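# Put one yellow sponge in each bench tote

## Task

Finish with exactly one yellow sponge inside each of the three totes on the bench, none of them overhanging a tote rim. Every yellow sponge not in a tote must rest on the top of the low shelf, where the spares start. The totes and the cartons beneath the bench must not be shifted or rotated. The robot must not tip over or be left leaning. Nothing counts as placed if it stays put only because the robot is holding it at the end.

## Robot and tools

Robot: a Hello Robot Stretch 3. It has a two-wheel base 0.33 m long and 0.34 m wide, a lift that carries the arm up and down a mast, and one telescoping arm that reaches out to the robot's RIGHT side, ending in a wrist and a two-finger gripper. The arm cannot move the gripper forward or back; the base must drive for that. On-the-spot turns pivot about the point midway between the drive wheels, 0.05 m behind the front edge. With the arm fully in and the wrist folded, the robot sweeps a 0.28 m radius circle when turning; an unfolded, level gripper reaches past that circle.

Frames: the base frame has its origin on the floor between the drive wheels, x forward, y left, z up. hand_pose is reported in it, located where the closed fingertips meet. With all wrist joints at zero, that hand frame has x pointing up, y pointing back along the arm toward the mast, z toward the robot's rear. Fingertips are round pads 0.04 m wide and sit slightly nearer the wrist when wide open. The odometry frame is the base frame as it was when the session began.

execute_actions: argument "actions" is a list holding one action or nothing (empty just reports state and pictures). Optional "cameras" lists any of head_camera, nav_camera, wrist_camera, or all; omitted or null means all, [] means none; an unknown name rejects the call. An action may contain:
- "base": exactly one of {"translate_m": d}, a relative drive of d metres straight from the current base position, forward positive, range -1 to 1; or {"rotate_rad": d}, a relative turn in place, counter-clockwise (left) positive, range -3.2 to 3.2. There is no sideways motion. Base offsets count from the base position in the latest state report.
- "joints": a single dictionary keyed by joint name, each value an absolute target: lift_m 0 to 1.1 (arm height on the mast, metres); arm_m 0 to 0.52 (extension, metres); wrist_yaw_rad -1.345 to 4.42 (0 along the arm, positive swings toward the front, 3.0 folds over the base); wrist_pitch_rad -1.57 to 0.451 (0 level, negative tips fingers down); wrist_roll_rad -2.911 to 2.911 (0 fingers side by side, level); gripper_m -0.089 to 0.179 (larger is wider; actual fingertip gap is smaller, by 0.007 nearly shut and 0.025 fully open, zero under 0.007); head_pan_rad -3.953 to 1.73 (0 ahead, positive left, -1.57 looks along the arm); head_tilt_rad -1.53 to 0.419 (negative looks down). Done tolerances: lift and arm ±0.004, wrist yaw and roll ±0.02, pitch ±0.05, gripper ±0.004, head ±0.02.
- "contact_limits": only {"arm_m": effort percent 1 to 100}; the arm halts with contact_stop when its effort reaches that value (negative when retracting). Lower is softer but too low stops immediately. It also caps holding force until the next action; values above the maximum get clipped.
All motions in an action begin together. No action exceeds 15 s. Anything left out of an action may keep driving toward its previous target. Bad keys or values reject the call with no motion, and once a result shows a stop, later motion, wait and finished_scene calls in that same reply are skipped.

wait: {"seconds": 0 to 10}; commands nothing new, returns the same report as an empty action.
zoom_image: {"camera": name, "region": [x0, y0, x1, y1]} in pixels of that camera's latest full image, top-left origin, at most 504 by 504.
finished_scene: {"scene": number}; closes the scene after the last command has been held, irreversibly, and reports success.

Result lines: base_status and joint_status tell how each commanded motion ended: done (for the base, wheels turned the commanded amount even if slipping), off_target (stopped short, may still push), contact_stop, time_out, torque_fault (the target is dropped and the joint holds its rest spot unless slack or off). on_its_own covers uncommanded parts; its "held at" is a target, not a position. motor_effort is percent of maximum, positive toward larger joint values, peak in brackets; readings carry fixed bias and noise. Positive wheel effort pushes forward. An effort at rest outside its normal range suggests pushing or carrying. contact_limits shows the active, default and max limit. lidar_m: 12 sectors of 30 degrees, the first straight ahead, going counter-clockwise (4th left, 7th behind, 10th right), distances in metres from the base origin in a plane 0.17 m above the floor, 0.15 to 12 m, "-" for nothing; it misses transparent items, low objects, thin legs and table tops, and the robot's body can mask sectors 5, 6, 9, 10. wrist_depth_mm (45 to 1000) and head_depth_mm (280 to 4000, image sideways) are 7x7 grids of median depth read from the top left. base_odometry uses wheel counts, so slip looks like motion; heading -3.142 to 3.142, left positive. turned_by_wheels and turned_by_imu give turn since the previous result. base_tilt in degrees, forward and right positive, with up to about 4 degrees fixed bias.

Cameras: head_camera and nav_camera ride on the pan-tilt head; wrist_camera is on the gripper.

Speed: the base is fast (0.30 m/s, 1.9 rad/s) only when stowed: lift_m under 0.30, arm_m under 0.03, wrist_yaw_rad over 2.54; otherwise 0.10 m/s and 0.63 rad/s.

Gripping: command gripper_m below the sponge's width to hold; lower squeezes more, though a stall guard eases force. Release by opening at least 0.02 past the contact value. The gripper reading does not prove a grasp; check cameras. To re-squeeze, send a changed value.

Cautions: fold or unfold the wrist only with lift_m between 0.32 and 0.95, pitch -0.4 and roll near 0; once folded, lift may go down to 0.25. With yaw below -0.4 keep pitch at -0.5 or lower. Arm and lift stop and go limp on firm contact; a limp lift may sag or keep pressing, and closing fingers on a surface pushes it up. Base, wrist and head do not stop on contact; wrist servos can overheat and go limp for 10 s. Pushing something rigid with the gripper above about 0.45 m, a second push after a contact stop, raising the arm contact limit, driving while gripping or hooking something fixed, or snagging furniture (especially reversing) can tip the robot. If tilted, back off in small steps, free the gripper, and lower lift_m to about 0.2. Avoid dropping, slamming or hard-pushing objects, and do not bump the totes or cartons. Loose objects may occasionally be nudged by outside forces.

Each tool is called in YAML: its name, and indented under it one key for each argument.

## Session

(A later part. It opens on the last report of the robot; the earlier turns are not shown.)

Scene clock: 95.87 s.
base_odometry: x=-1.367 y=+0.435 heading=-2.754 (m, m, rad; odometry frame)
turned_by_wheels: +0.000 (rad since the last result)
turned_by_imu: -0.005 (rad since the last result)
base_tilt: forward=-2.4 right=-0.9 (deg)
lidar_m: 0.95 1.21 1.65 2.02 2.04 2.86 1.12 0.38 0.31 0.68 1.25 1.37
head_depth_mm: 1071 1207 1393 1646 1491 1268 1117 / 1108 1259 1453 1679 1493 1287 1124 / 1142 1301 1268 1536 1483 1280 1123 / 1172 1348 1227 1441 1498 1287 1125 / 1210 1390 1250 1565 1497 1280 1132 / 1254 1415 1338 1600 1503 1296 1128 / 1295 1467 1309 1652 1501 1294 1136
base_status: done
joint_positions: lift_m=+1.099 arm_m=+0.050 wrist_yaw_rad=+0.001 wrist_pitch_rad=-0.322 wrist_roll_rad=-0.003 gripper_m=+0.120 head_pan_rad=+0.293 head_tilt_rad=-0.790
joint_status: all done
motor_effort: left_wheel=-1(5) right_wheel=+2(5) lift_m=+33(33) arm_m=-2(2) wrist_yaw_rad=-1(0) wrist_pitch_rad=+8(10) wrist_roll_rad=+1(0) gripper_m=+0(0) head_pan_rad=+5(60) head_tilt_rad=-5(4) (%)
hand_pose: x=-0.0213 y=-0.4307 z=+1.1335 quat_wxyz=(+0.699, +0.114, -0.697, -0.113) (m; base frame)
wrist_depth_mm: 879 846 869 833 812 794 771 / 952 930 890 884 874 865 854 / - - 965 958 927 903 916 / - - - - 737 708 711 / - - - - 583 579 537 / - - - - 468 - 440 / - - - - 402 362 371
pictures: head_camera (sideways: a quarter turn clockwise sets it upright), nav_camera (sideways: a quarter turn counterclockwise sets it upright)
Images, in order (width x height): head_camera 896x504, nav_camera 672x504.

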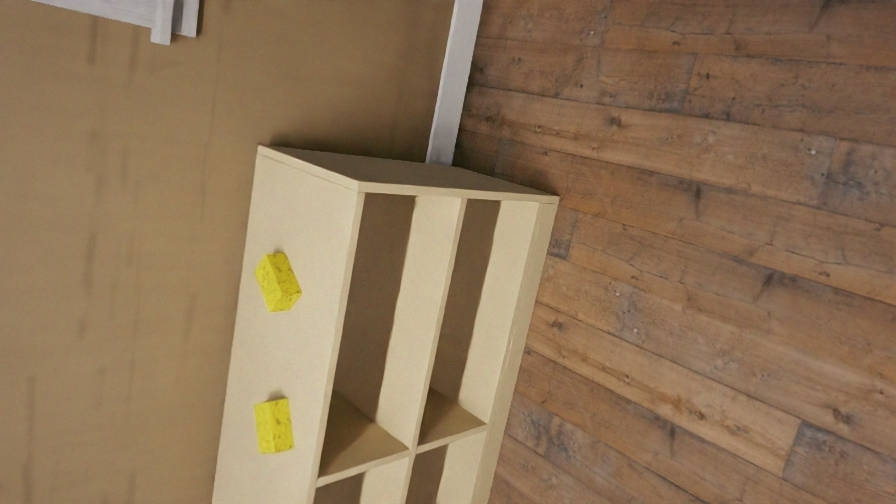

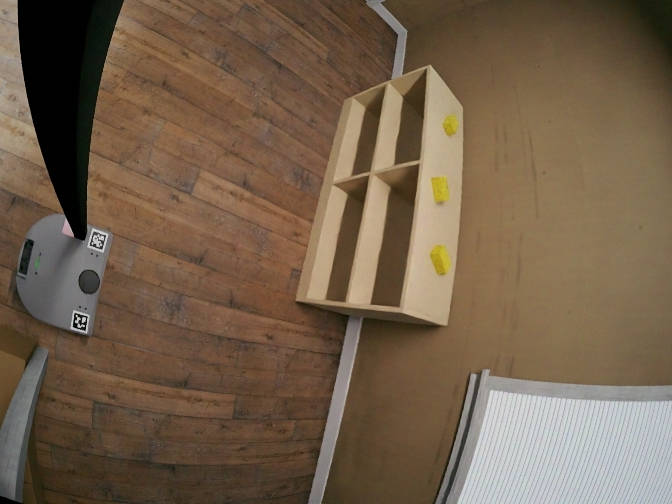

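execute_actions:
  actions:
    - {"base":{"translate_m":0.55},"joints":{"wrist_pitch_rad":-1.0,"gripper_m":0.175,"lift_m":0.95,"arm_m":0}}
  cameras: []

execute_actions:
  actions:
    - {"base":{"rotate_rad":2.23},"joints":{"head_pan_rad":-1.57,"arm_m":0.3,"lift_m":0.87}}

Scene clock: 116.87 s.
base_odometry: x=-1.876 y=+0.227 heading=-2.754 (m, m, rad; odometry frame)
turned_by_wheels: +0.000 (rad since the last result)
turned_by_imu: -0.003 (rad since the last result)
base_tilt: forward=-2.4 right=-1.1 (deg)
lidar_m: 0.55 0.41 0.84 2.54 2.47 2.83 1.20 0.72 1.03 1.20 1.09 0.81
head_depth_mm: 618 693 779 947 1155 1278 1113 / 635 720 834 997 1219 1276 1121 / 654 745 869 1019 1277 1278 1121 / 672 769 902 951 842 1054 1127 / 695 797 938 947 788 1003 1124 / 716 828 980 947 830 1173 1124 / 742 859 1028 955 853 1209 1129
base_status: done
joint_positions: lift_m=+0.950 arm_m=+0.000 wrist_yaw_rad=+0.001 wrist_pitch_rad=-1.005 wrist_roll_rad=-0.003 gripper_m=+0.175 head_pan_rad=+0.293 head_tilt_rad=-0.790
joint_status: all done
motor_effort: left_wheel=-1(3) right_wheel=+1(6) lift_m=+18(34) arm_m=-2(2) wrist_yaw_rad=-1(0) wrist_pitch_rad=+2(5) wrist_roll_rad=+0(0) gripper_m=+1(85) head_pan_rad=+5(5) head_tilt_rad=-5(4) (%)
hand_pose: x=-0.0215 y=-0.2623 z=+0.8599 quat_wxyz=(+0.621, +0.341, -0.618, -0.340) (m; base frame)
wrist_depth_mm: 947 - - - - - - / 955 - - - - - 984 / 946 - - - - - 942 / 955 - - - - - 913 / 948 - - - - - 872 / 914 - - - 995 - - / 891 984 - 964 966 953 902
pictures: none
No camera images: the call's "cameras" was empty. Leave "cameras" out to get every camera's image.

Scene clock: 121.33 s.
base_odometry: x=-1.876 y=+0.227 heading=-0.524 (m, m, rad; odometry frame)
turned_by_wheels: +2.230 (rad since the last result)
turned_by_imu: +2.239 (rad since the last result)
base_tilt: forward=-2.3 right=-0.9 (deg)
lidar_m: 2.22 3.36 0.75 0.72 1.21 1.20 0.97 0.79 0.41 0.86 0.85 2.54
head_depth_mm: 680 758 817 - 1191 1260 1115 / 729 797 - 912 804 1204 1121 / 780 866 - 892 806 980 1122 / 842 962 1107 891 1021 1204 1126 / 914 1063 1146 937 1130 1262 1127 / 1002 1183 1192 983 1325 1291 1131 / 1104 1333 1192 1088 1468 1289 1129
base_status: done
joint_positions: lift_m=+0.870 arm_m=+0.300 wrist_yaw_rad=+0.000 wrist_pitch_rad=-1.005 wrist_roll_rad=-0.003 gripper_m=+0.175 head_pan_rad=-1.563 head_tilt_rad=-0.790
joint_status: all done
motor_effort: left_wheel=-1(4) right_wheel=+2(5) lift_m=+18(20) arm_m=+3(3) wrist_yaw_rad=+0(0) wrist_pitch_rad=+2(2) wrist_roll_rad=+0(0) gripper_m=+1(0) head_pan_rad=-5(59) head_tilt_rad=-4(4) (%)
hand_pose: x=-0.0216 y=-0.5616 z=+0.7798 quat_wxyz=(+0.621, +0.341, -0.618, -0.340) (m; base frame)
wrist_depth_mm: 500 501 483 473 450 372 315 / 460 396 437 433 425 416 349 / - 411 403 401 391 388 380 / - 390 379 338 363 363 355 / - - 354 346 343 338 341 / 970 - 339 324 323 316 - / 917 895 889 311 304 304 738
pictures: head_camera (sideways: a quarter turn clockwise sets it upright), nav_camera (sideways: a quarter turn counterclockwise sets it upright), wrist_camera
Images, in order (width x height): head_camera 896x504, nav_camera 672x504, wrist_camera 644x364.

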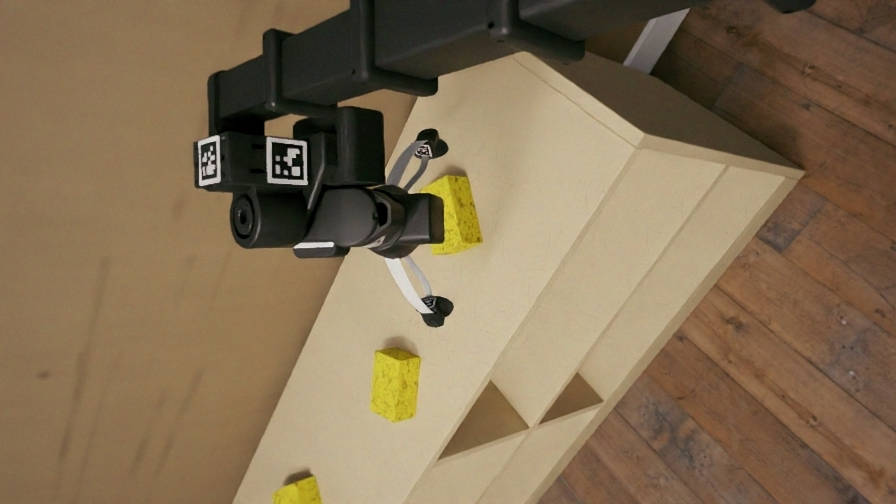

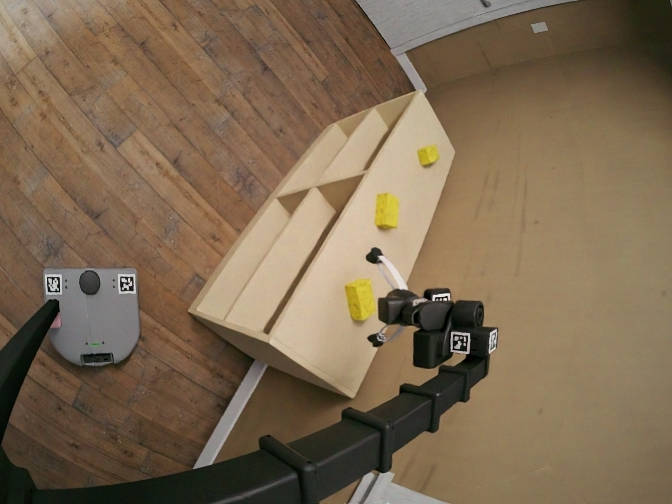

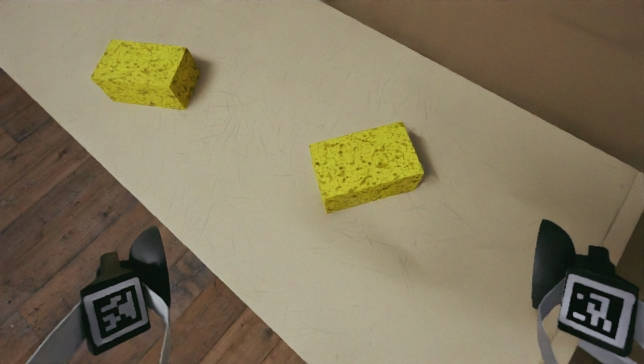

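execute_actions:
  actions:
    - {"base":{"translate_m":-0.055},"joints":{"wrist_yaw_rad":0.3,"arm_m":0.41,"lift_m":0.79}}
  cameras: ["wrist_camera","head_camera"]

Scene clock: 129.10 s.
base_odometry: x=-1.924 y=+0.255 heading=-0.524 (m, m, rad; odometry frame)
turned_by_wheels: +0.000 (rad since the last result)
turned_by_imu: +0.000 (rad since the last result)
base_tilt: forward=-2.3 right=-0.8 (deg)
lidar_m: 2.28 3.43 0.74 0.76 1.17 1.16 0.93 0.75 0.48 0.40 0.87 2.58
head_depth_mm: 651 724 819 915 - - 1127 / 693 778 841 900 842 1251 1118 / 746 840 - 942 784 942 1117 / 804 925 1076 896 827 1159 1125 / 874 1011 1153 949 1048 1258 1123 / 956 1126 1190 954 1188 1281 1123 / 1056 1269 1203 1045 1441 1288 1133
base_status: done
joint_positions: lift_m=+0.790 arm_m=+0.410 wrist_yaw_rad=+0.298 wrist_pitch_rad=-1.006 wrist_roll_rad=-0.003 gripper_m=+0.175 head_pan_rad=-1.563 head_tilt_rad=-0.790
joint_status: all done
motor_effort: left_wheel=-1(5) right_wheel=+1(4) lift_m=+18(16) arm_m=+4(4) wrist_yaw_rad=+2(5) wrist_pitch_rad=+2(2) wrist_roll_rad=+0(0) gripper_m=+1(1) head_pan_rad=-5(5) head_tilt_rad=-4(4) (%)
hand_pose: x=+0.0128 y=-0.6664 z=+0.6998 quat_wxyz=(+0.664, +0.429, -0.561, -0.245) (m; base frame)
wrist_depth_mm: 377 304 363 355 354 294 232 / 348 323 334 330 321 317 251 / 331 313 308 302 300 293 272 / - 291 287 280 276 276 277 / 933 273 267 217 217 256 253 / 902 - 249 207 204 243 - / 855 238 236 233 230 227 221
pictures: head_camera (sideways: a quarter turn clockwise sets it upright), wrist_camera
Images, in order (width x height): head_camera 896x504, wrist_camera 644x364.

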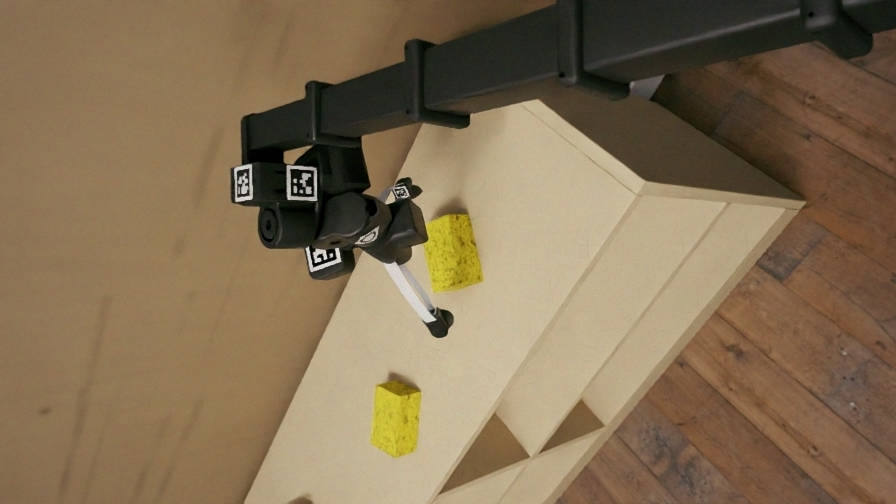

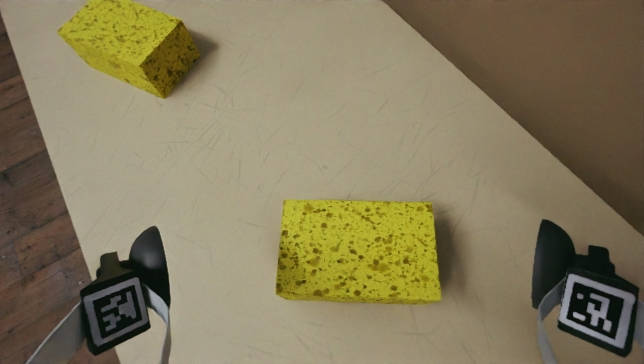

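execute_actions:
  actions:
    - {"joints":{"arm_m":0.43,"lift_m":0.715}}
  cameras: ["wrist_camera","head_camera"]

execute_actions:
  actions:
    - {"joints":{"gripper_m":0.06}}
  cameras: ["wrist_camera","head_camera"]

Scene clock: 138.27 s.
base_odometry: x=-1.924 y=+0.255 heading=-0.524 (m, m, rad; odometry frame)
turned_by_wheels: +0.000 (rad since the last result)
turned_by_imu: +0.000 (rad since the last result)
base_tilt: forward=-2.3 right=-1.0 (deg)
lidar_m: 2.28 3.42 0.74 0.76 1.17 1.16 0.93 0.75 0.48 0.40 0.87 2.59
head_depth_mm: 649 725 819 925 1076 - - / 694 779 876 950 832 1228 1118 / 745 841 933 917 783 946 1125 / 805 922 1054 896 828 1157 1127 / 875 1015 1152 946 1046 1251 1124 / 956 1128 1187 952 1188 1292 1122 / 1051 1274 1195 1053 1446 1289 1128
base_status: not commanded
joint_positions: lift_m=+0.715 arm_m=+0.430 wrist_yaw_rad=+0.298 wrist_pitch_rad=-1.006 wrist_roll_rad=-0.003 gripper_m=+0.175 head_pan_rad=-1.563 head_tilt_rad=-0.790
joint_status: all done
motor_effort: left_wheel=-1(1) right_wheel=+2(2) lift_m=+18(19) arm_m=+4(4) wrist_yaw_rad=+1(1) wrist_pitch_rad=+2(2) wrist_roll_rad=+0(0) gripper_m=+1(1) head_pan_rad=-4(5) head_tilt_rad=-4(4) (%)
hand_pose: x=+0.0128 y=-0.6864 z=+0.6247 quat_wxyz=(+0.664, +0.430, -0.561, -0.245) (m; base frame)
wrist_depth_mm: 235 253 256 251 244 247 218 / 241 239 234 231 225 223 228 / 223 220 216 212 209 206 204 / 206 203 202 148 194 192 189 / 192 192 183 138 136 180 177 / 180 - 134 130 128 165 - / - 167 164 159 157 157 155
pictures: head_camera (sideways: a quarter turn clockwise sets it upright), wrist_camera
Images, in order (width x height): head_camera 896x504, wrist_camera 644x364.

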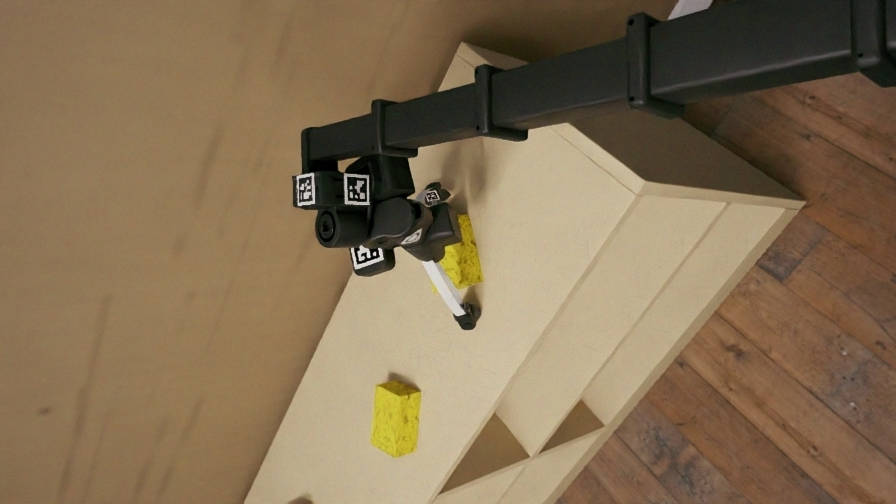

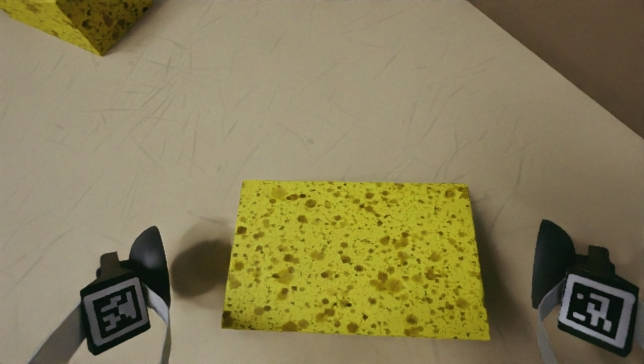

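Scene clock: 139.90 s.
base_odometry: x=-1.924 y=+0.255 heading=-0.524 (m, m, rad; odometry frame)
turned_by_wheels: +0.000 (rad since the last result)
turned_by_imu: +0.000 (rad since the last result)
base_tilt: forward=-2.3 right=-0.9 (deg)
lidar_m: 2.29 3.45 0.74 0.76 1.17 1.16 0.93 0.76 0.48 0.40 0.87 2.58
head_depth_mm: 651 722 823 930 1077 - - / 694 781 876 955 832 1226 1120 / 743 847 931 917 785 943 1116 / 805 925 1054 894 825 1161 1129 / 874 1015 1145 948 1048 1262 1134 / 954 1126 1196 952 1183 1293 1126 / 1052 1268 1195 1047 1449 1293 1134
base_status: not commanded
joint_positions: lift_m=+0.715 arm_m=+0.430 wrist_yaw_rad=+0.298 wrist_pitch_rad=-1.001 wrist_roll_rad=-0.003 gripper_m=+0.061 head_pan_rad=-1.563 head_tilt_rad=-0.790
joint_status: all done
motor_effort: left_wheel=-2(2) right_wheel=+4(3) lift_m=+18(18) arm_m=+3(3) wrist_yaw_rad=+1(1) wrist_pitch_rad=+0(2) wrist_roll_rad=+0(0) gripper_m=-19(94) head_pan_rad=-5(4) head_tilt_rad=-4(4) (%)
hand_pose: x=+0.0131 y=-0.6876 z=+0.6253 quat_wxyz=(+0.665, +0.428, -0.562, -0.243) (m; base frame)
wrist_depth_mm: 231 256 262 255 251 256 218 / 246 244 237 234 230 225 229 / 228 222 218 216 212 209 208 / 210 206 204 199 198 195 192 / 195 193 143 140 137 183 180 / 183 182 133 131 129 - 169 / 171 168 164 161 159 159 159
pictures: head_camera (sideways: a quarter turn clockwise sets it upright), wrist_camera
Images, in order (width x height): head_camera 896x504, wrist_camera 644x364.

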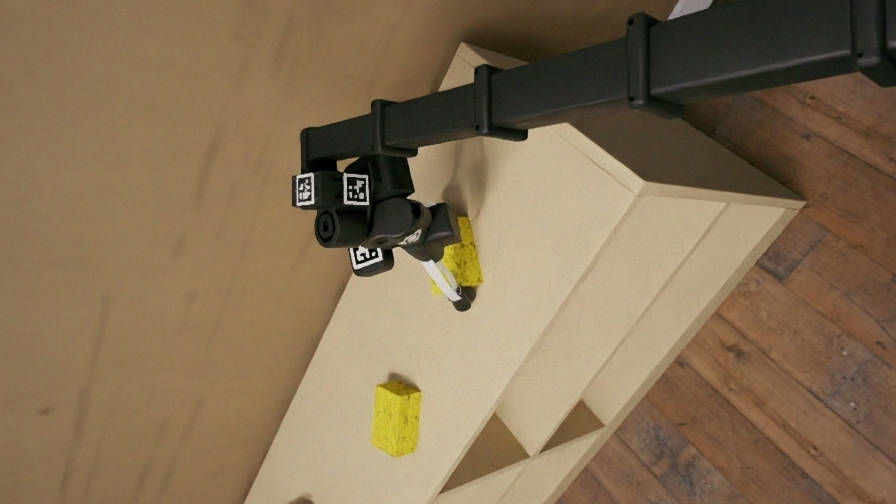

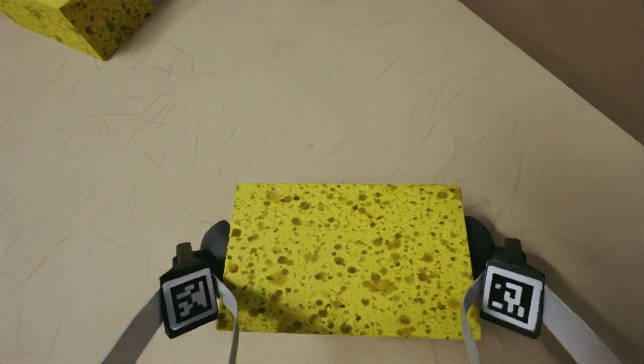

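execute_actions:
  actions:
    - {"base":{"translate_m":0.055},"joints":{"arm_m":0.25,"lift_m":0.9,"wrist_yaw_rad":0}}
  cameras: ["wrist_camera"]

execute_actions:
  actions:
    - {"base":{"rotate_rad":-2.23},"joints":{"arm_m":0.1,"lift_m":1.1,"wrist_pitch_rad":-0.3}}
  cameras: []

execute_actions:
  actions:
    - {"base":{"translate_m":-0.75}}
  cameras: []

execute_actions:
  actions:
    - {"base":{"translate_m":-0.8},"joints":{"arm_m":0.24}}

execute_actions:
  actions:
    - {"joints":{"wrist_pitch_rad":-0.75}}
  cameras: ["wrist_camera","head_camera"]

Scene clock: 152.43 s.
base_odometry: x=-1.876 y=+0.227 heading=-0.524 (m, m, rad; odometry frame)
turned_by_wheels: +0.000 (rad since the last result)
turned_by_imu: -0.001 (rad since the last result)
base_tilt: forward=-2.3 right=-0.9 (deg)
lidar_m: 2.23 3.34 0.75 0.72 1.21 1.20 0.97 0.79 0.41 0.86 0.85 2.54
head_depth_mm: 683 751 - 887 1121 1271 1117 / 727 793 - 940 804 1206 1121 / 783 862 - 865 805 979 1116 / 845 961 1102 873 1022 1210 1127 / 917 1063 1155 951 1127 1256 1129 / 1001 1185 1190 978 1327 1291 1122 / 1107 1330 1192 1091 1477 1294 1134
base_status: done
joint_positions: lift_m=+0.900 arm_m=+0.250 wrist_yaw_rad=+0.001 wrist_pitch_rad=-1.007 wrist_roll_rad=-0.003 gripper_m=+0.061 head_pan_rad=-1.563 head_tilt_rad=-0.790
joint_status: all done
motor_effort: left_wheel=+0(0) right_wheel=+1(7) lift_m=+33(33) arm_m=-2(2) wrist_yaw_rad=-1(4) wrist_pitch_rad=+2(2) wrist_roll_rad=+0(1) gripper_m=-17(19) head_pan_rad=-5(5) head_tilt_rad=-4(4) (%)
hand_pose: x=-0.0214 y=-0.5119 z=+0.8089 quat_wxyz=(+0.621, +0.342, -0.618, -0.340) (m; base frame)
wrist_depth_mm: 544 536 525 514 499 412 350 / - 471 473 475 462 451 389 / - 460 448 435 428 419 419 / - - 411 408 401 391 398 / - - 141 138 136 368 539 / - - 132 130 129 - 707 / 970 924 915 328 124 325 780
pictures: wrist_camera
Images, in order (width x height): wrist_camera 644x364.

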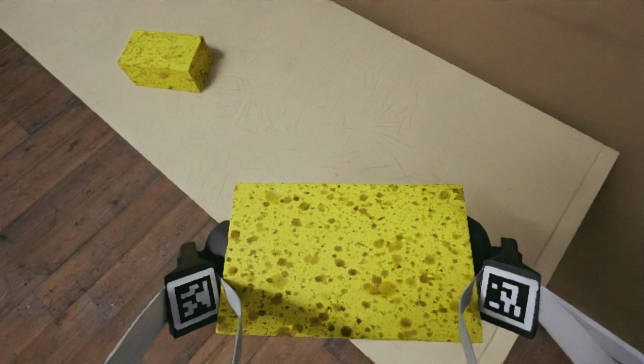

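Scene clock: 156.90 s.
base_odometry: x=-1.876 y=+0.227 heading=-2.754 (m, m, rad; odometry frame)
turned_by_wheels: -2.230 (rad since the last result)
turned_by_imu: -2.240 (rad since the last result)
base_tilt: forward=-2.4 right=-1.1 (deg)
lidar_m: 0.55 0.41 0.84 2.54 2.47 2.81 1.21 0.72 1.03 1.20 1.10 0.81
head_depth_mm: - 1189 1358 1635 1483 1268 1119 / - 1209 1352 1622 1492 1275 1120 / - - 1376 1627 1482 1280 1123 / 674 1192 1359 1636 1491 1282 1119 / 998 1185 1363 1626 1502 1287 1121 / 1021 1166 1355 1633 1500 1288 1128 / 1018 1170 1362 1641 1509 1294 1129
base_status: done
joint_positions: lift_m=+1.099 arm_m=+0.100 wrist_yaw_rad=+0.001 wrist_pitch_rad=-0.322 wrist_roll_rad=-0.003 gripper_m=+0.061 head_pan_rad=-1.563 head_tilt_rad=-0.790
joint_status: all done
motor_effort: left_wheel=+3(5) right_wheel=-1(6) lift_m=+33(33) arm_m=-2(3) wrist_yaw_rad=+0(1) wrist_pitch_rad=+8(4) wrist_roll_rad=+0(0) gripper_m=-17(17) head_pan_rad=-5(5) head_tilt_rad=-5(4) (%)
hand_pose: x=-0.0213 y=-0.4806 z=+1.1335 quat_wxyz=(+0.699, +0.114, -0.697, -0.113) (m; base frame)
wrist_depth_mm: 816 820 800 783 779 773 763 / 867 893 853 834 839 837 820 / 921 962 958 894 914 872 875 / 911 - - 949 955 935 894 / 936 - 141 137 136 - - / 928 - 132 131 128 - - / 925 - - - 124 - -
pictures: none
No camera images: the call's "cameras" was empty. Leave "cameras" out to get every camera's image.

Scene clock: 165.63 s.
base_odometry: x=-1.182 y=+0.511 heading=-2.754 (m, m, rad; odometry frame)
turned_by_wheels: +0.000 (rad since the last result)
turned_by_imu: +0.002 (rad since the last result)
base_tilt: forward=-2.4 right=-0.9 (deg)
lidar_m: 1.15 1.37 1.77 1.98 2.04 2.87 0.99 0.50 0.28 0.27 0.30 1.58
head_depth_mm: - 817 643 515 439 1239 1099 / - 789 648 516 441 1008 916 / - - 635 518 441 1012 918 / 672 757 650 520 443 1013 918 / 990 1004 652 521 444 649 1108 / 1007 1147 1341 1575 1403 1296 1129 / 1007 1147 1347 1629 1503 1300 1126
base_status: done
joint_positions: lift_m=+1.099 arm_m=+0.100 wrist_yaw_rad=+0.001 wrist_pitch_rad=-0.322 wrist_roll_rad=-0.003 gripper_m=+0.061 head_pan_rad=-1.563 head_tilt_rad=-0.790
joint_status: not commanded
motor_effort: left_wheel=+2(2) right_wheel=-1(5) lift_m=+33(33) arm_m=-2(2) wrist_yaw_rad=-1(0) wrist_pitch_rad=+8(8) wrist_roll_rad=+0(0) gripper_m=-19(17) head_pan_rad=-5(5) head_tilt_rad=-4(4) (%)
hand_pose: x=-0.0213 y=-0.4806 z=+1.1335 quat_wxyz=(+0.699, +0.114, -0.697, -0.113) (m; base frame)
wrist_depth_mm: 826 828 791 792 775 765 742 / 884 886 860 835 826 814 779 / 942 946 925 913 883 860 852 / - - 984 748 709 712 695 / - - 141 138 136 544 537 / - - 132 130 129 - 432 / - - 383 356 124 359 368
pictures: none
No camera images: the call's "cameras" was empty. Leave "cameras" out to get every camera's image.

Scene clock: 174.97 s.
base_odometry: x=-0.441 y=+0.813 heading=-2.754 (m, m, rad; odometry frame)
turned_by_wheels: +0.000 (rad since the last result)
turned_by_imu: +0.003 (rad since the last result)
base_tilt: forward=-2.3 right=-1.0 (deg)
lidar_m: 1.94 2.09 2.67 1.98 2.07 2.23 2.14 0.35 0.27 0.31 0.27 0.37
head_depth_mm: 1005 852 480 383 401 1012 898 / 991 627 480 462 402 1012 899 / - 642 481 451 403 1058 978 / 493 644 481 514 405 1252 1124 / 957 644 483 518 406 1012 906 / 996 691 482 492 406 1018 909 / 1000 880 656 373 415 1218 908
base_status: done
joint_positions: lift_m=+1.099 arm_m=+0.240 wrist_yaw_rad=+0.001 wrist_pitch_rad=-0.322 wrist_roll_rad=-0.003 gripper_m=+0.061 head_pan_rad=-1.563 head_tilt_rad=-0.790
joint_status: all done
motor_effort: left_wheel=+1(1) right_wheel=+0(4) lift_m=+33(33) arm_m=+3(5) wrist_yaw_rad=+0(0) wrist_pitch_rad=+8(8) wrist_roll_rad=+0(0) gripper_m=-17(16) head_pan_rad=-5(4) head_tilt_rad=-4(4) (%)
hand_pose: x=-0.0213 y=-0.6201 z=+1.1335 quat_wxyz=(+0.699, +0.114, -0.697, -0.113) (m; base frame)
wrist_depth_mm: 662 666 654 641 617 614 598 / 707 708 680 690 664 668 646 / 771 774 740 729 717 702 683 / 790 771 760 742 717 710 678 / 610 591 141 138 136 540 536 / 476 472 132 130 129 - 435 / 395 378 256 248 124 239 360
pictures: head_camera (sideways: a quarter turn clockwise sets it upright), nav_camera (sideways: a quarter turn counterclockwise sets it upright), wrist_camera
Images, in order (width x height): head_camera 896x504, nav_camera 672x504, wrist_camera 644x364.

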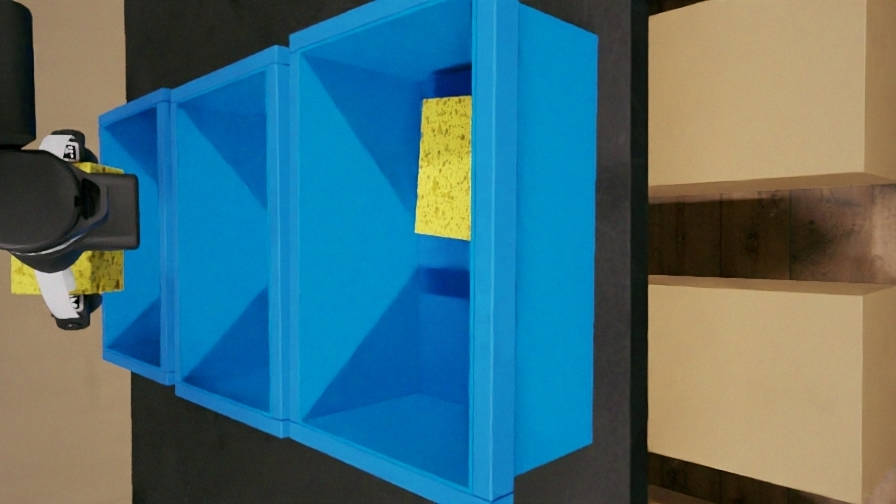

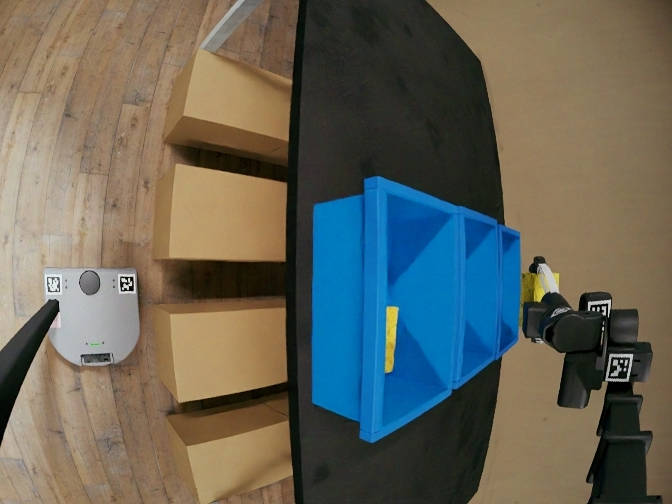

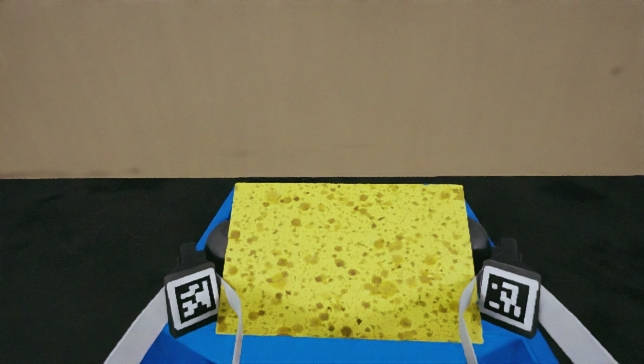

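Scene clock: 176.03 s.
base_odometry: x=-0.441 y=+0.813 heading=-2.754 (m, m, rad; odometry frame)
turned_by_wheels: +0.000 (rad since the last result)
turned_by_imu: +0.000 (rad since the last result)
base_tilt: forward=-2.3 right=-0.9 (deg)
lidar_m: 1.94 2.09 2.67 1.98 2.07 2.24 2.13 0.35 0.27 0.31 0.27 0.37
head_depth_mm: 1002 857 480 383 401 1011 895 / 987 627 481 463 401 1014 899 / - 502 481 451 403 1054 979 / 981 498 481 513 405 1257 1122 / 970 643 481 516 404 1017 906 / 991 694 483 491 406 1020 906 / 996 888 657 373 416 1214 909
base_status: not commanded
joint_positions: lift_m=+1.099 arm_m=+0.240 wrist_yaw_rad=+0.001 wrist_pitch_rad=-0.759 wrist_roll_rad=-0.003 gripper_m=+0.061 head_pan_rad=-1.563 head_tilt_rad=-0.790
joint_status: all done
motor_effort: left_wheel=+1(1) right_wheel=-1(1) lift_m=+33(33) arm_m=+3(3) wrist_yaw_rad=-1(0) wrist_pitch_rad=+3(5) wrist_roll_rad=+0(0) gripper_m=-18(18) head_pan_rad=-5(5) head_tilt_rad=-4(5) (%)
hand_pose: x=-0.0215 y=-0.5539 z=+1.0436 quat_wxyz=(+0.658, +0.263, -0.655, -0.262) (m; base frame)
wrist_depth_mm: 632 616 402 405 402 522 527 / 530 496 333 438 431 286 451 / 441 258 252 246 243 237 393 / 385 240 280 265 259 248 342 / 332 239 141 138 135 212 187 / 180 225 132 130 129 - 167 / 176 225 258 251 124 228 150
pictures: head_camera (sideways: a quarter turn clockwise sets it upright), wrist_camera
Images, in order (width x height): head_camera 896x504, wrist_camera 644x364.

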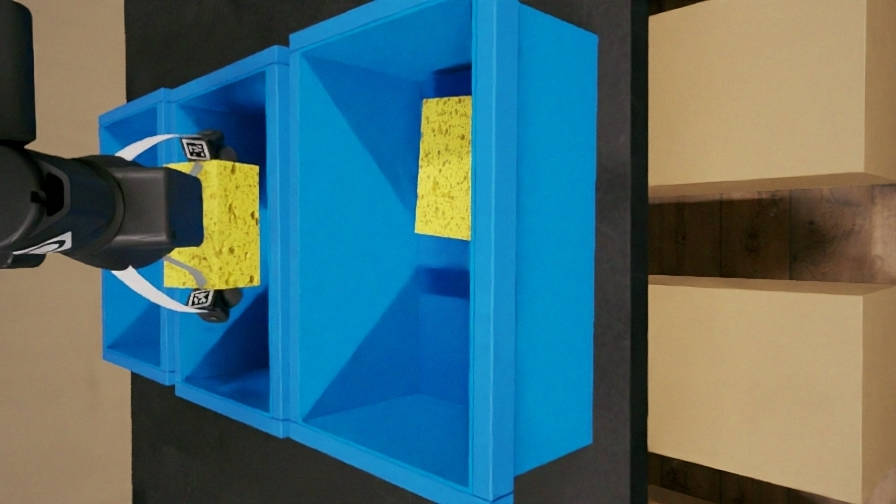

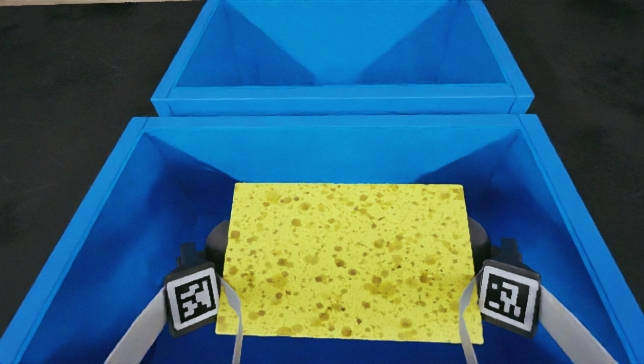

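execute_actions:
  actions:
    - {"joints":{"arm_m":0.29}}
  cameras: []

execute_actions:
  actions:
    - {"joints":{"arm_m":0.33,"wrist_pitch_rad":-1.0,"lift_m":1.06}}
  cameras: ["wrist_camera","head_camera"]

Scene clock: 182.70 s.
base_odometry: x=-0.441 y=+0.813 heading=-2.754 (m, m, rad; odometry frame)
turned_by_wheels: +0.000 (rad since the last result)
turned_by_imu: +0.000 (rad since the last result)
base_tilt: forward=-2.4 right=-0.9 (deg)
lidar_m: 1.94 2.09 2.67 1.98 2.08 2.24 2.14 0.35 0.27 0.31 0.27 0.37
head_depth_mm: 990 856 479 384 401 1006 897 / 974 626 480 462 401 1014 901 / 952 555 479 450 403 1053 978 / 972 542 481 515 405 1255 1123 / 974 644 482 517 405 1016 906 / 990 692 483 491 406 1022 907 / 997 880 658 372 415 1216 910
base_status: not commanded
joint_positions: lift_m=+1.099 arm_m=+0.290 wrist_yaw_rad=+0.001 wrist_pitch_rad=-0.760 wrist_roll_rad=-0.003 gripper_m=+0.061 head_pan_rad=-1.563 head_tilt_rad=-0.790
joint_status: all done
motor_effort: left_wheel=+2(2) right_wheel=-1(1) lift_m=+33(33) arm_m=+3(3) wrist_yaw_rad=+0(0) wrist_pitch_rad=+4(4) wrist_roll_rad=+0(0) gripper_m=-18(17) head_pan_rad=-4(5) head_tilt_rad=-4(4) (%)
hand_pose: x=-0.0215 y=-0.6038 z=+1.0435 quat_wxyz=(+0.658, +0.263, -0.655, -0.262) (m; base frame)
wrist_depth_mm: 629 615 365 365 354 522 532 / 519 498 387 407 396 315 446 / 439 281 241 238 233 228 389 / 381 220 216 205 204 205 343 / 332 238 141 138 136 216 188 / 180 222 132 130 129 - 168 / 176 224 258 251 124 232 151
pictures: none
No camera images: the call's "cameras" was empty. Leave "cameras" out to get every camera's image.

Scene clock: 184.07 s.
base_odometry: x=-0.441 y=+0.813 heading=-2.754 (m, m, rad; odometry frame)
turned_by_wheels: +0.000 (rad since the last result)
turned_by_imu: +0.000 (rad since the last result)
base_tilt: forward=-2.3 right=-0.9 (deg)
lidar_m: 1.94 2.09 2.67 1.98 2.07 2.24 2.14 0.35 0.27 0.31 0.27 0.37
head_depth_mm: 988 855 480 383 400 1007 900 / 1007 628 480 463 401 1006 900 / - 628 481 450 403 1056 977 / 972 638 481 515 404 1259 1125 / 974 644 481 516 406 1013 903 / 993 693 482 491 406 1021 907 / 994 883 658 373 415 1227 908
base_status: not commanded
joint_positions: lift_m=+1.060 arm_m=+0.330 wrist_yaw_rad=+0.001 wrist_pitch_rad=-1.005 wrist_roll_rad=-0.003 gripper_m=+0.061 head_pan_rad=-1.563 head_tilt_rad=-0.790
joint_status: all done
motor_effort: left_wheel=+1(1) right_wheel=+0(0) lift_m=+18(25) arm_m=+3(3) wrist_yaw_rad=+0(1) wrist_pitch_rad=+2(6) wrist_roll_rad=+1(0) gripper_m=-18(18) head_pan_rad=-5(5) head_tilt_rad=-5(4) (%)
hand_pose: x=-0.0215 y=-0.5916 z=+0.9698 quat_wxyz=(+0.621, +0.341, -0.618, -0.340) (m; base frame)
wrist_depth_mm: 162 157 151 148 147 145 144 / 146 144 143 140 139 137 135 / 172 184 180 177 175 173 154 / 177 226 230 211 209 217 158 / 177 226 141 137 136 212 158 / 177 214 132 130 128 - 157 / 177 201 198 193 124 189 146
pictures: head_camera (sideways: a quarter turn clockwise sets it upright), wrist_camera
Images, in order (width x height): head_camera 896x504, wrist_camera 644x364.

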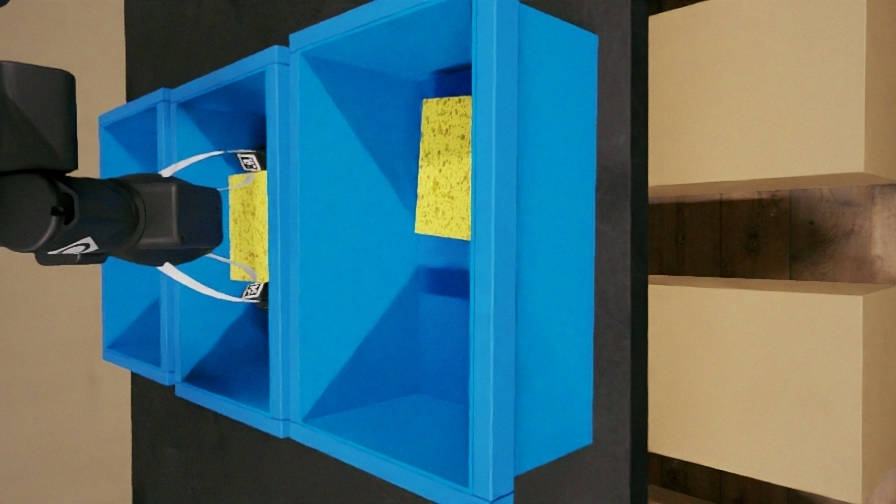

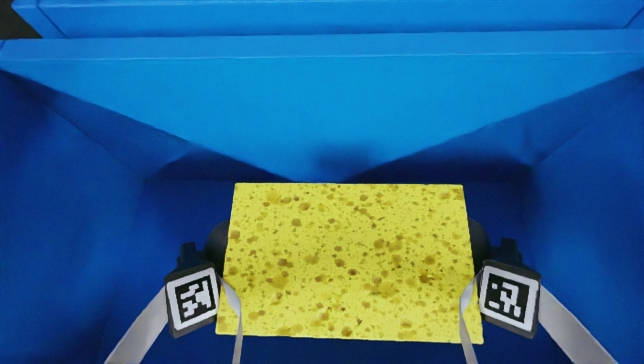

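execute_actions:
  actions:
    - {"joints":{"lift_m":1.03}}
  cameras: []

execute_actions:
  actions:
    - {"joints":{"gripper_m":0.145}}
  cameras: []

execute_actions:
  actions:
    - {"joints":{"lift_m":1.1,"arm_m":0.29}}
  cameras: ["wrist_camera"]

execute_actions:
  actions:
    - {"joints":{"wrist_pitch_rad":-0.55}}
  cameras: []

execute_actions:
  actions:
    - {"joints":{"arm_m":0.47}}
  cameras: []

execute_actions:
  actions:
    - {"joints":{"wrist_pitch_rad":-0.8}}
  cameras: ["wrist_camera","head_camera"]

Scene clock: 191.83 s.
base_odometry: x=-0.441 y=+0.813 heading=-2.754 (m, m, rad; odometry frame)
turned_by_wheels: +0.000 (rad since the last result)
turned_by_imu: +0.000 (rad since the last result)
base_tilt: forward=-2.4 right=-1.0 (deg)
lidar_m: 1.94 2.09 2.67 1.98 2.07 2.24 2.13 0.35 0.27 0.31 0.27 0.37
head_depth_mm: 1006 853 479 383 401 1007 901 / - 630 479 463 401 1006 897 / - 656 481 450 403 1054 981 / 971 656 482 514 405 1253 1123 / 971 642 482 516 405 1014 904 / 990 692 483 491 406 1016 907 / 994 884 656 373 416 1215 909
base_status: not commanded
joint_positions: lift_m=+1.030 arm_m=+0.330 wrist_yaw_rad=+0.001 wrist_pitch_rad=-1.006 wrist_roll_rad=-0.003 gripper_m=+0.061 head_pan_rad=-1.563 head_tilt_rad=-0.790
joint_status: all done
motor_effort: left_wheel=+1(1) right_wheel=+0(1) lift_m=+18(15) arm_m=+3(4) wrist_yaw_rad=+0(0) wrist_pitch_rad=+2(2) wrist_roll_rad=+0(0) gripper_m=-17(18) head_pan_rad=-4(5) head_tilt_rad=-4(4) (%)
hand_pose: x=-0.0215 y=-0.5915 z=+0.9397 quat_wxyz=(+0.621, +0.342, -0.618, -0.340) (m; base frame)
wrist_depth_mm: 119 118 117 116 115 113 112 / 145 144 142 141 138 137 135 / 172 183 182 177 175 172 155 / 176 212 210 206 204 199 158 / 176 199 141 138 135 188 158 / 177 187 131 130 128 - 158 / 173 175 170 166 124 164 146
pictures: none
No camera images: the call's "cameras" was empty. Leave "cameras" out to get every camera's image.

Scene clock: 193.17 s.
base_odometry: x=-0.441 y=+0.813 heading=-2.754 (m, m, rad; odometry frame)
turned_by_wheels: +0.000 (rad since the last result)
turned_by_imu: +0.000 (rad since the last result)
base_tilt: forward=-2.3 right=-0.9 (deg)
lidar_m: 1.94 2.09 2.68 1.98 2.08 2.25 2.14 0.35 0.27 0.31 0.27 0.37
head_depth_mm: 1007 855 481 384 401 1003 897 / - 628 480 462 402 1008 898 / - 655 481 450 403 1055 975 / 972 649 480 513 404 1257 1116 / 973 644 482 516 405 1016 906 / 988 693 482 492 406 1012 909 / 995 882 657 373 416 1220 908
base_status: not commanded
joint_positions: lift_m=+1.030 arm_m=+0.330 wrist_yaw_rad=+0.001 wrist_pitch_rad=-1.006 wrist_roll_rad=-0.003 gripper_m=+0.145 head_pan_rad=-1.563 head_tilt_rad=-0.790
joint_status: all done
motor_effort: left_wheel=+2(2) right_wheel=-1(0) lift_m=+18(18) arm_m=+4(4) wrist_yaw_rad=+0(0) wrist_pitch_rad=+2(2) wrist_roll_rad=+0(1) gripper_m=+1(84) head_pan_rad=-4(5) head_tilt_rad=-4(4) (%)
hand_pose: x=-0.0215 y=-0.5915 z=+0.9397 quat_wxyz=(+0.621, +0.342, -0.618, -0.340) (m; base frame)
wrist_depth_mm: 120 118 117 116 115 113 112 / 146 144 142 140 139 137 135 / 173 184 180 178 175 171 155 / 176 213 210 208 204 199 158 / 177 200 191 147 145 189 158 / 177 190 141 138 136 176 150 / 174 173 170 167 165 165 161
pictures: none
No camera images: the call's "cameras" was empty. Leave "cameras" out to get every camera's image.

Scene clock: 194.63 s.
base_odometry: x=-0.441 y=+0.813 heading=-2.754 (m, m, rad; odometry frame)
turned_by_wheels: +0.000 (rad since the last result)
turned_by_imu: +0.000 (rad since the last result)
base_tilt: forward=-2.4 right=-0.8 (deg)
lidar_m: 1.94 2.08 2.67 1.98 2.07 2.23 2.13 0.35 0.27 0.31 0.27 0.37
head_depth_mm: 986 858 480 383 401 1010 898 / 975 623 480 462 401 1007 899 / 967 635 480 450 402 1051 979 / 989 642 481 515 404 1256 1123 / 974 643 482 515 405 1020 903 / 990 691 482 491 406 1020 907 / 995 880 655 373 416 1217 911
base_status: not commanded
joint_positions: lift_m=+1.099 arm_m=+0.290 wrist_yaw_rad=+0.001 wrist_pitch_rad=-1.006 wrist_roll_rad=-0.003 gripper_m=+0.145 head_pan_rad=-1.563 head_tilt_rad=-0.790
joint_status: all done
motor_effort: left_wheel=+1(2) right_wheel=+0(1) lift_m=+33(33) arm_m=-2(2) wrist_yaw_rad=+0(0) wrist_pitch_rad=+2(2) wrist_roll_rad=+0(1) gripper_m=+1(1) head_pan_rad=-5(5) head_tilt_rad=-4(4) (%)
hand_pose: x=-0.0215 y=-0.5520 z=+1.0082 quat_wxyz=(+0.621, +0.342, -0.618, -0.341) (m; base frame)
wrist_depth_mm: 384 209 205 200 199 193 332 / 342 202 201 197 196 193 175 / 181 233 255 252 249 229 166 / 178 240 288 231 277 246 157 / 178 233 268 217 221 253 157 / 178 213 250 246 244 244 149 / 174 233 236 234 231 226 164
pictures: wrist_camera
Images, in order (width x height): wrist_camera 644x364.

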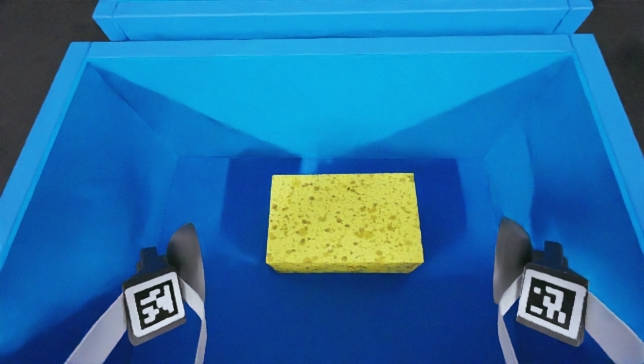

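Scene clock: 195.70 s.
base_odometry: x=-0.441 y=+0.813 heading=-2.754 (m, m, rad; odometry frame)
turned_by_wheels: +0.000 (rad since the last result)
turned_by_imu: +0.000 (rad since the last result)
base_tilt: forward=-2.3 right=-1.1 (deg)
lidar_m: 1.94 2.09 2.67 1.98 2.08 2.24 2.13 0.35 0.27 0.31 0.27 0.37
head_depth_mm: 988 856 480 383 401 1005 898 / 973 625 480 463 401 1005 899 / 953 641 481 450 403 1054 981 / 942 643 481 515 404 1256 1123 / 977 641 482 516 405 1016 912 / 991 691 481 491 407 1019 908 / 991 884 658 373 416 1214 906
base_status: not commanded
joint_positions: lift_m=+1.099 arm_m=+0.290 wrist_yaw_rad=+0.001 wrist_pitch_rad=-0.569 wrist_roll_rad=-0.003 gripper_m=+0.145 head_pan_rad=-1.563 head_tilt_rad=-0.790
joint_status: all done
motor_effort: left_wheel=+2(1) right_wheel=-1(0) lift_m=+33(33) arm_m=-2(2) wrist_yaw_rad=+0(0) wrist_pitch_rad=+7(7) wrist_roll_rad=+1(1) gripper_m=+1(0) head_pan_rad=-5(4) head_tilt_rad=-4(4) (%)
hand_pose: x=-0.0214 y=-0.6380 z=+1.0791 quat_wxyz=(+0.680, +0.199, -0.677, -0.198) (m; base frame)
wrist_depth_mm: 637 638 617 616 594 590 581 / 700 693 671 663 649 655 636 / 624 602 404 401 392 524 538 / 493 486 406 442 432 318 440 / 417 394 248 247 240 237 374 / 357 218 223 217 213 210 331 / 306 253 279 269 259 234 179
pictures: none
No camera images: the call's "cameras" was empty. Leave "cameras" out to get every camera's image.

Scene clock: 198.27 s.
base_odometry: x=-0.441 y=+0.813 heading=-2.754 (m, m, rad; odometry frame)
turned_by_wheels: +0.000 (rad since the last result)
turned_by_imu: +0.000 (rad since the last result)
base_tilt: forward=-2.3 right=-1.0 (deg)
lidar_m: 1.94 2.08 2.67 1.98 2.07 2.24 2.13 0.35 0.27 0.31 0.27 0.37
head_depth_mm: 987 855 479 383 401 988 897 / 972 628 480 463 401 1014 900 / 951 641 481 450 403 1055 979 / 986 640 480 514 404 1255 1119 / 959 643 480 516 404 1014 906 / 993 692 482 491 406 1019 905 / 995 882 658 372 415 1220 911
base_status: not commanded
joint_positions: lift_m=+1.099 arm_m=+0.470 wrist_yaw_rad=+0.001 wrist_pitch_rad=-0.568 wrist_roll_rad=-0.003 gripper_m=+0.145 head_pan_rad=-1.563 head_tilt_rad=-0.790
joint_status: all done
motor_effort: left_wheel=+1(2) right_wheel=-1(1) lift_m=+33(33) arm_m=+4(5) wrist_yaw_rad=+0(1) wrist_pitch_rad=+6(7) wrist_roll_rad=+0(0) gripper_m=+0(1) head_pan_rad=-5(5) head_tilt_rad=-4(4) (%)
hand_pose: x=-0.0214 y=-0.8177 z=+1.0793 quat_wxyz=(+0.680, +0.199, -0.677, -0.198) (m; base frame)
wrist_depth_mm: 452 450 437 433 434 418 415 / 512 498 493 483 474 465 462 / 567 552 538 533 520 512 500 / 496 489 479 472 463 451 438 / 412 392 257 249 245 242 375 / 355 344 300 292 285 279 329 / 314 235 293 297 294 277 194
pictures: none
No camera images: the call's "cameras" was empty. Leave "cameras" out to get every camera's image.

Scene clock: 199.17 s.
base_odometry: x=-0.441 y=+0.813 heading=-2.754 (m, m, rad; odometry frame)
turned_by_wheels: +0.000 (rad since the last result)
turned_by_imu: +0.000 (rad since the last result)
base_tilt: forward=-2.3 right=-0.9 (deg)
lidar_m: 1.94 2.10 2.67 1.98 2.07 2.24 2.14 0.35 0.27 0.31 0.27 0.37
head_depth_mm: 989 857 481 383 400 987 900 / 973 629 481 462 402 1010 904 / 953 641 480 450 403 1051 978 / 971 644 481 515 404 1254 1127 / 973 644 482 516 405 1017 908 / 995 692 482 491 406 1016 907 / 999 883 658 373 416 1215 911
base_status: not commanded
joint_positions: lift_m=+1.099 arm_m=+0.470 wrist_yaw_rad=+0.001 wrist_pitch_rad=-0.807 wrist_roll_rad=-0.003 gripper_m=+0.145 head_pan_rad=-1.563 head_tilt_rad=-0.790
joint_status: all done
motor_effort: left_wheel=+1(1) right_wheel=-1(1) lift_m=+33(33) arm_m=+4(4) wrist_yaw_rad=-1(0) wrist_pitch_rad=+3(7) wrist_roll_rad=+0(0) gripper_m=+0(0) head_pan_rad=-5(4) head_tilt_rad=-4(4) (%)
hand_pose: x=-0.0215 y=-0.7745 z=+1.0357 quat_wxyz=(+0.651, +0.278, -0.649, -0.277) (m; base frame)
wrist_depth_mm: 504 499 496 480 480 465 453 / 473 456 453 442 432 421 419 / 409 238 242 238 232 228 357 / 362 223 299 291 286 256 203 / 318 215 310 304 303 287 173 / 170 197 282 277 274 271 163 / 161 239 256 253 252 246 180
pictures: head_camera (sideways: a quarter turn clockwise sets it upright), wrist_camera
Images, in order (width x height): head_camera 896x504, wrist_camera 644x364.

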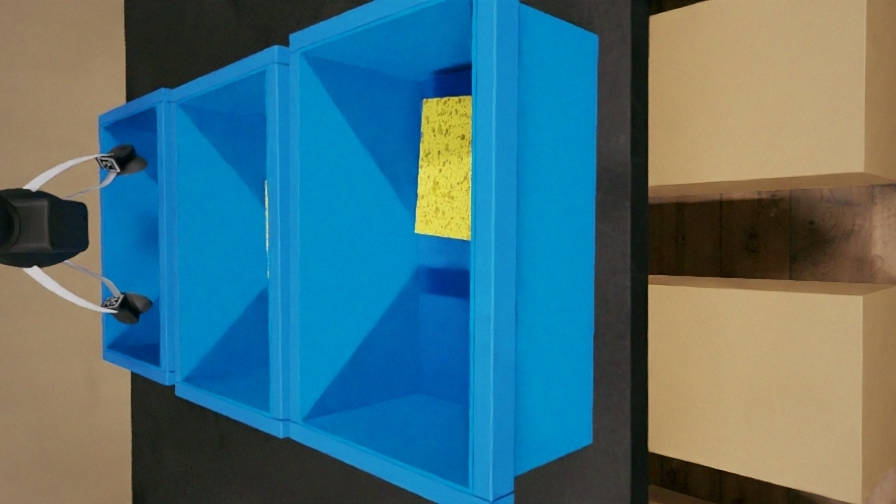

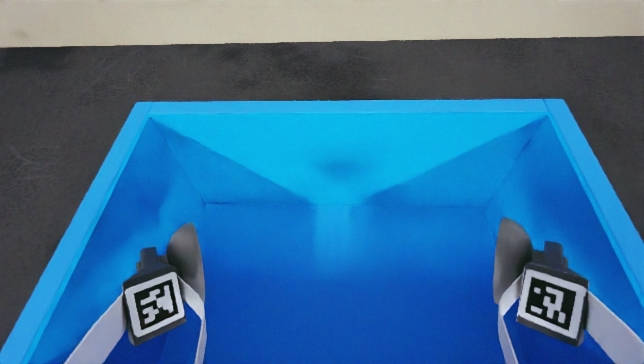

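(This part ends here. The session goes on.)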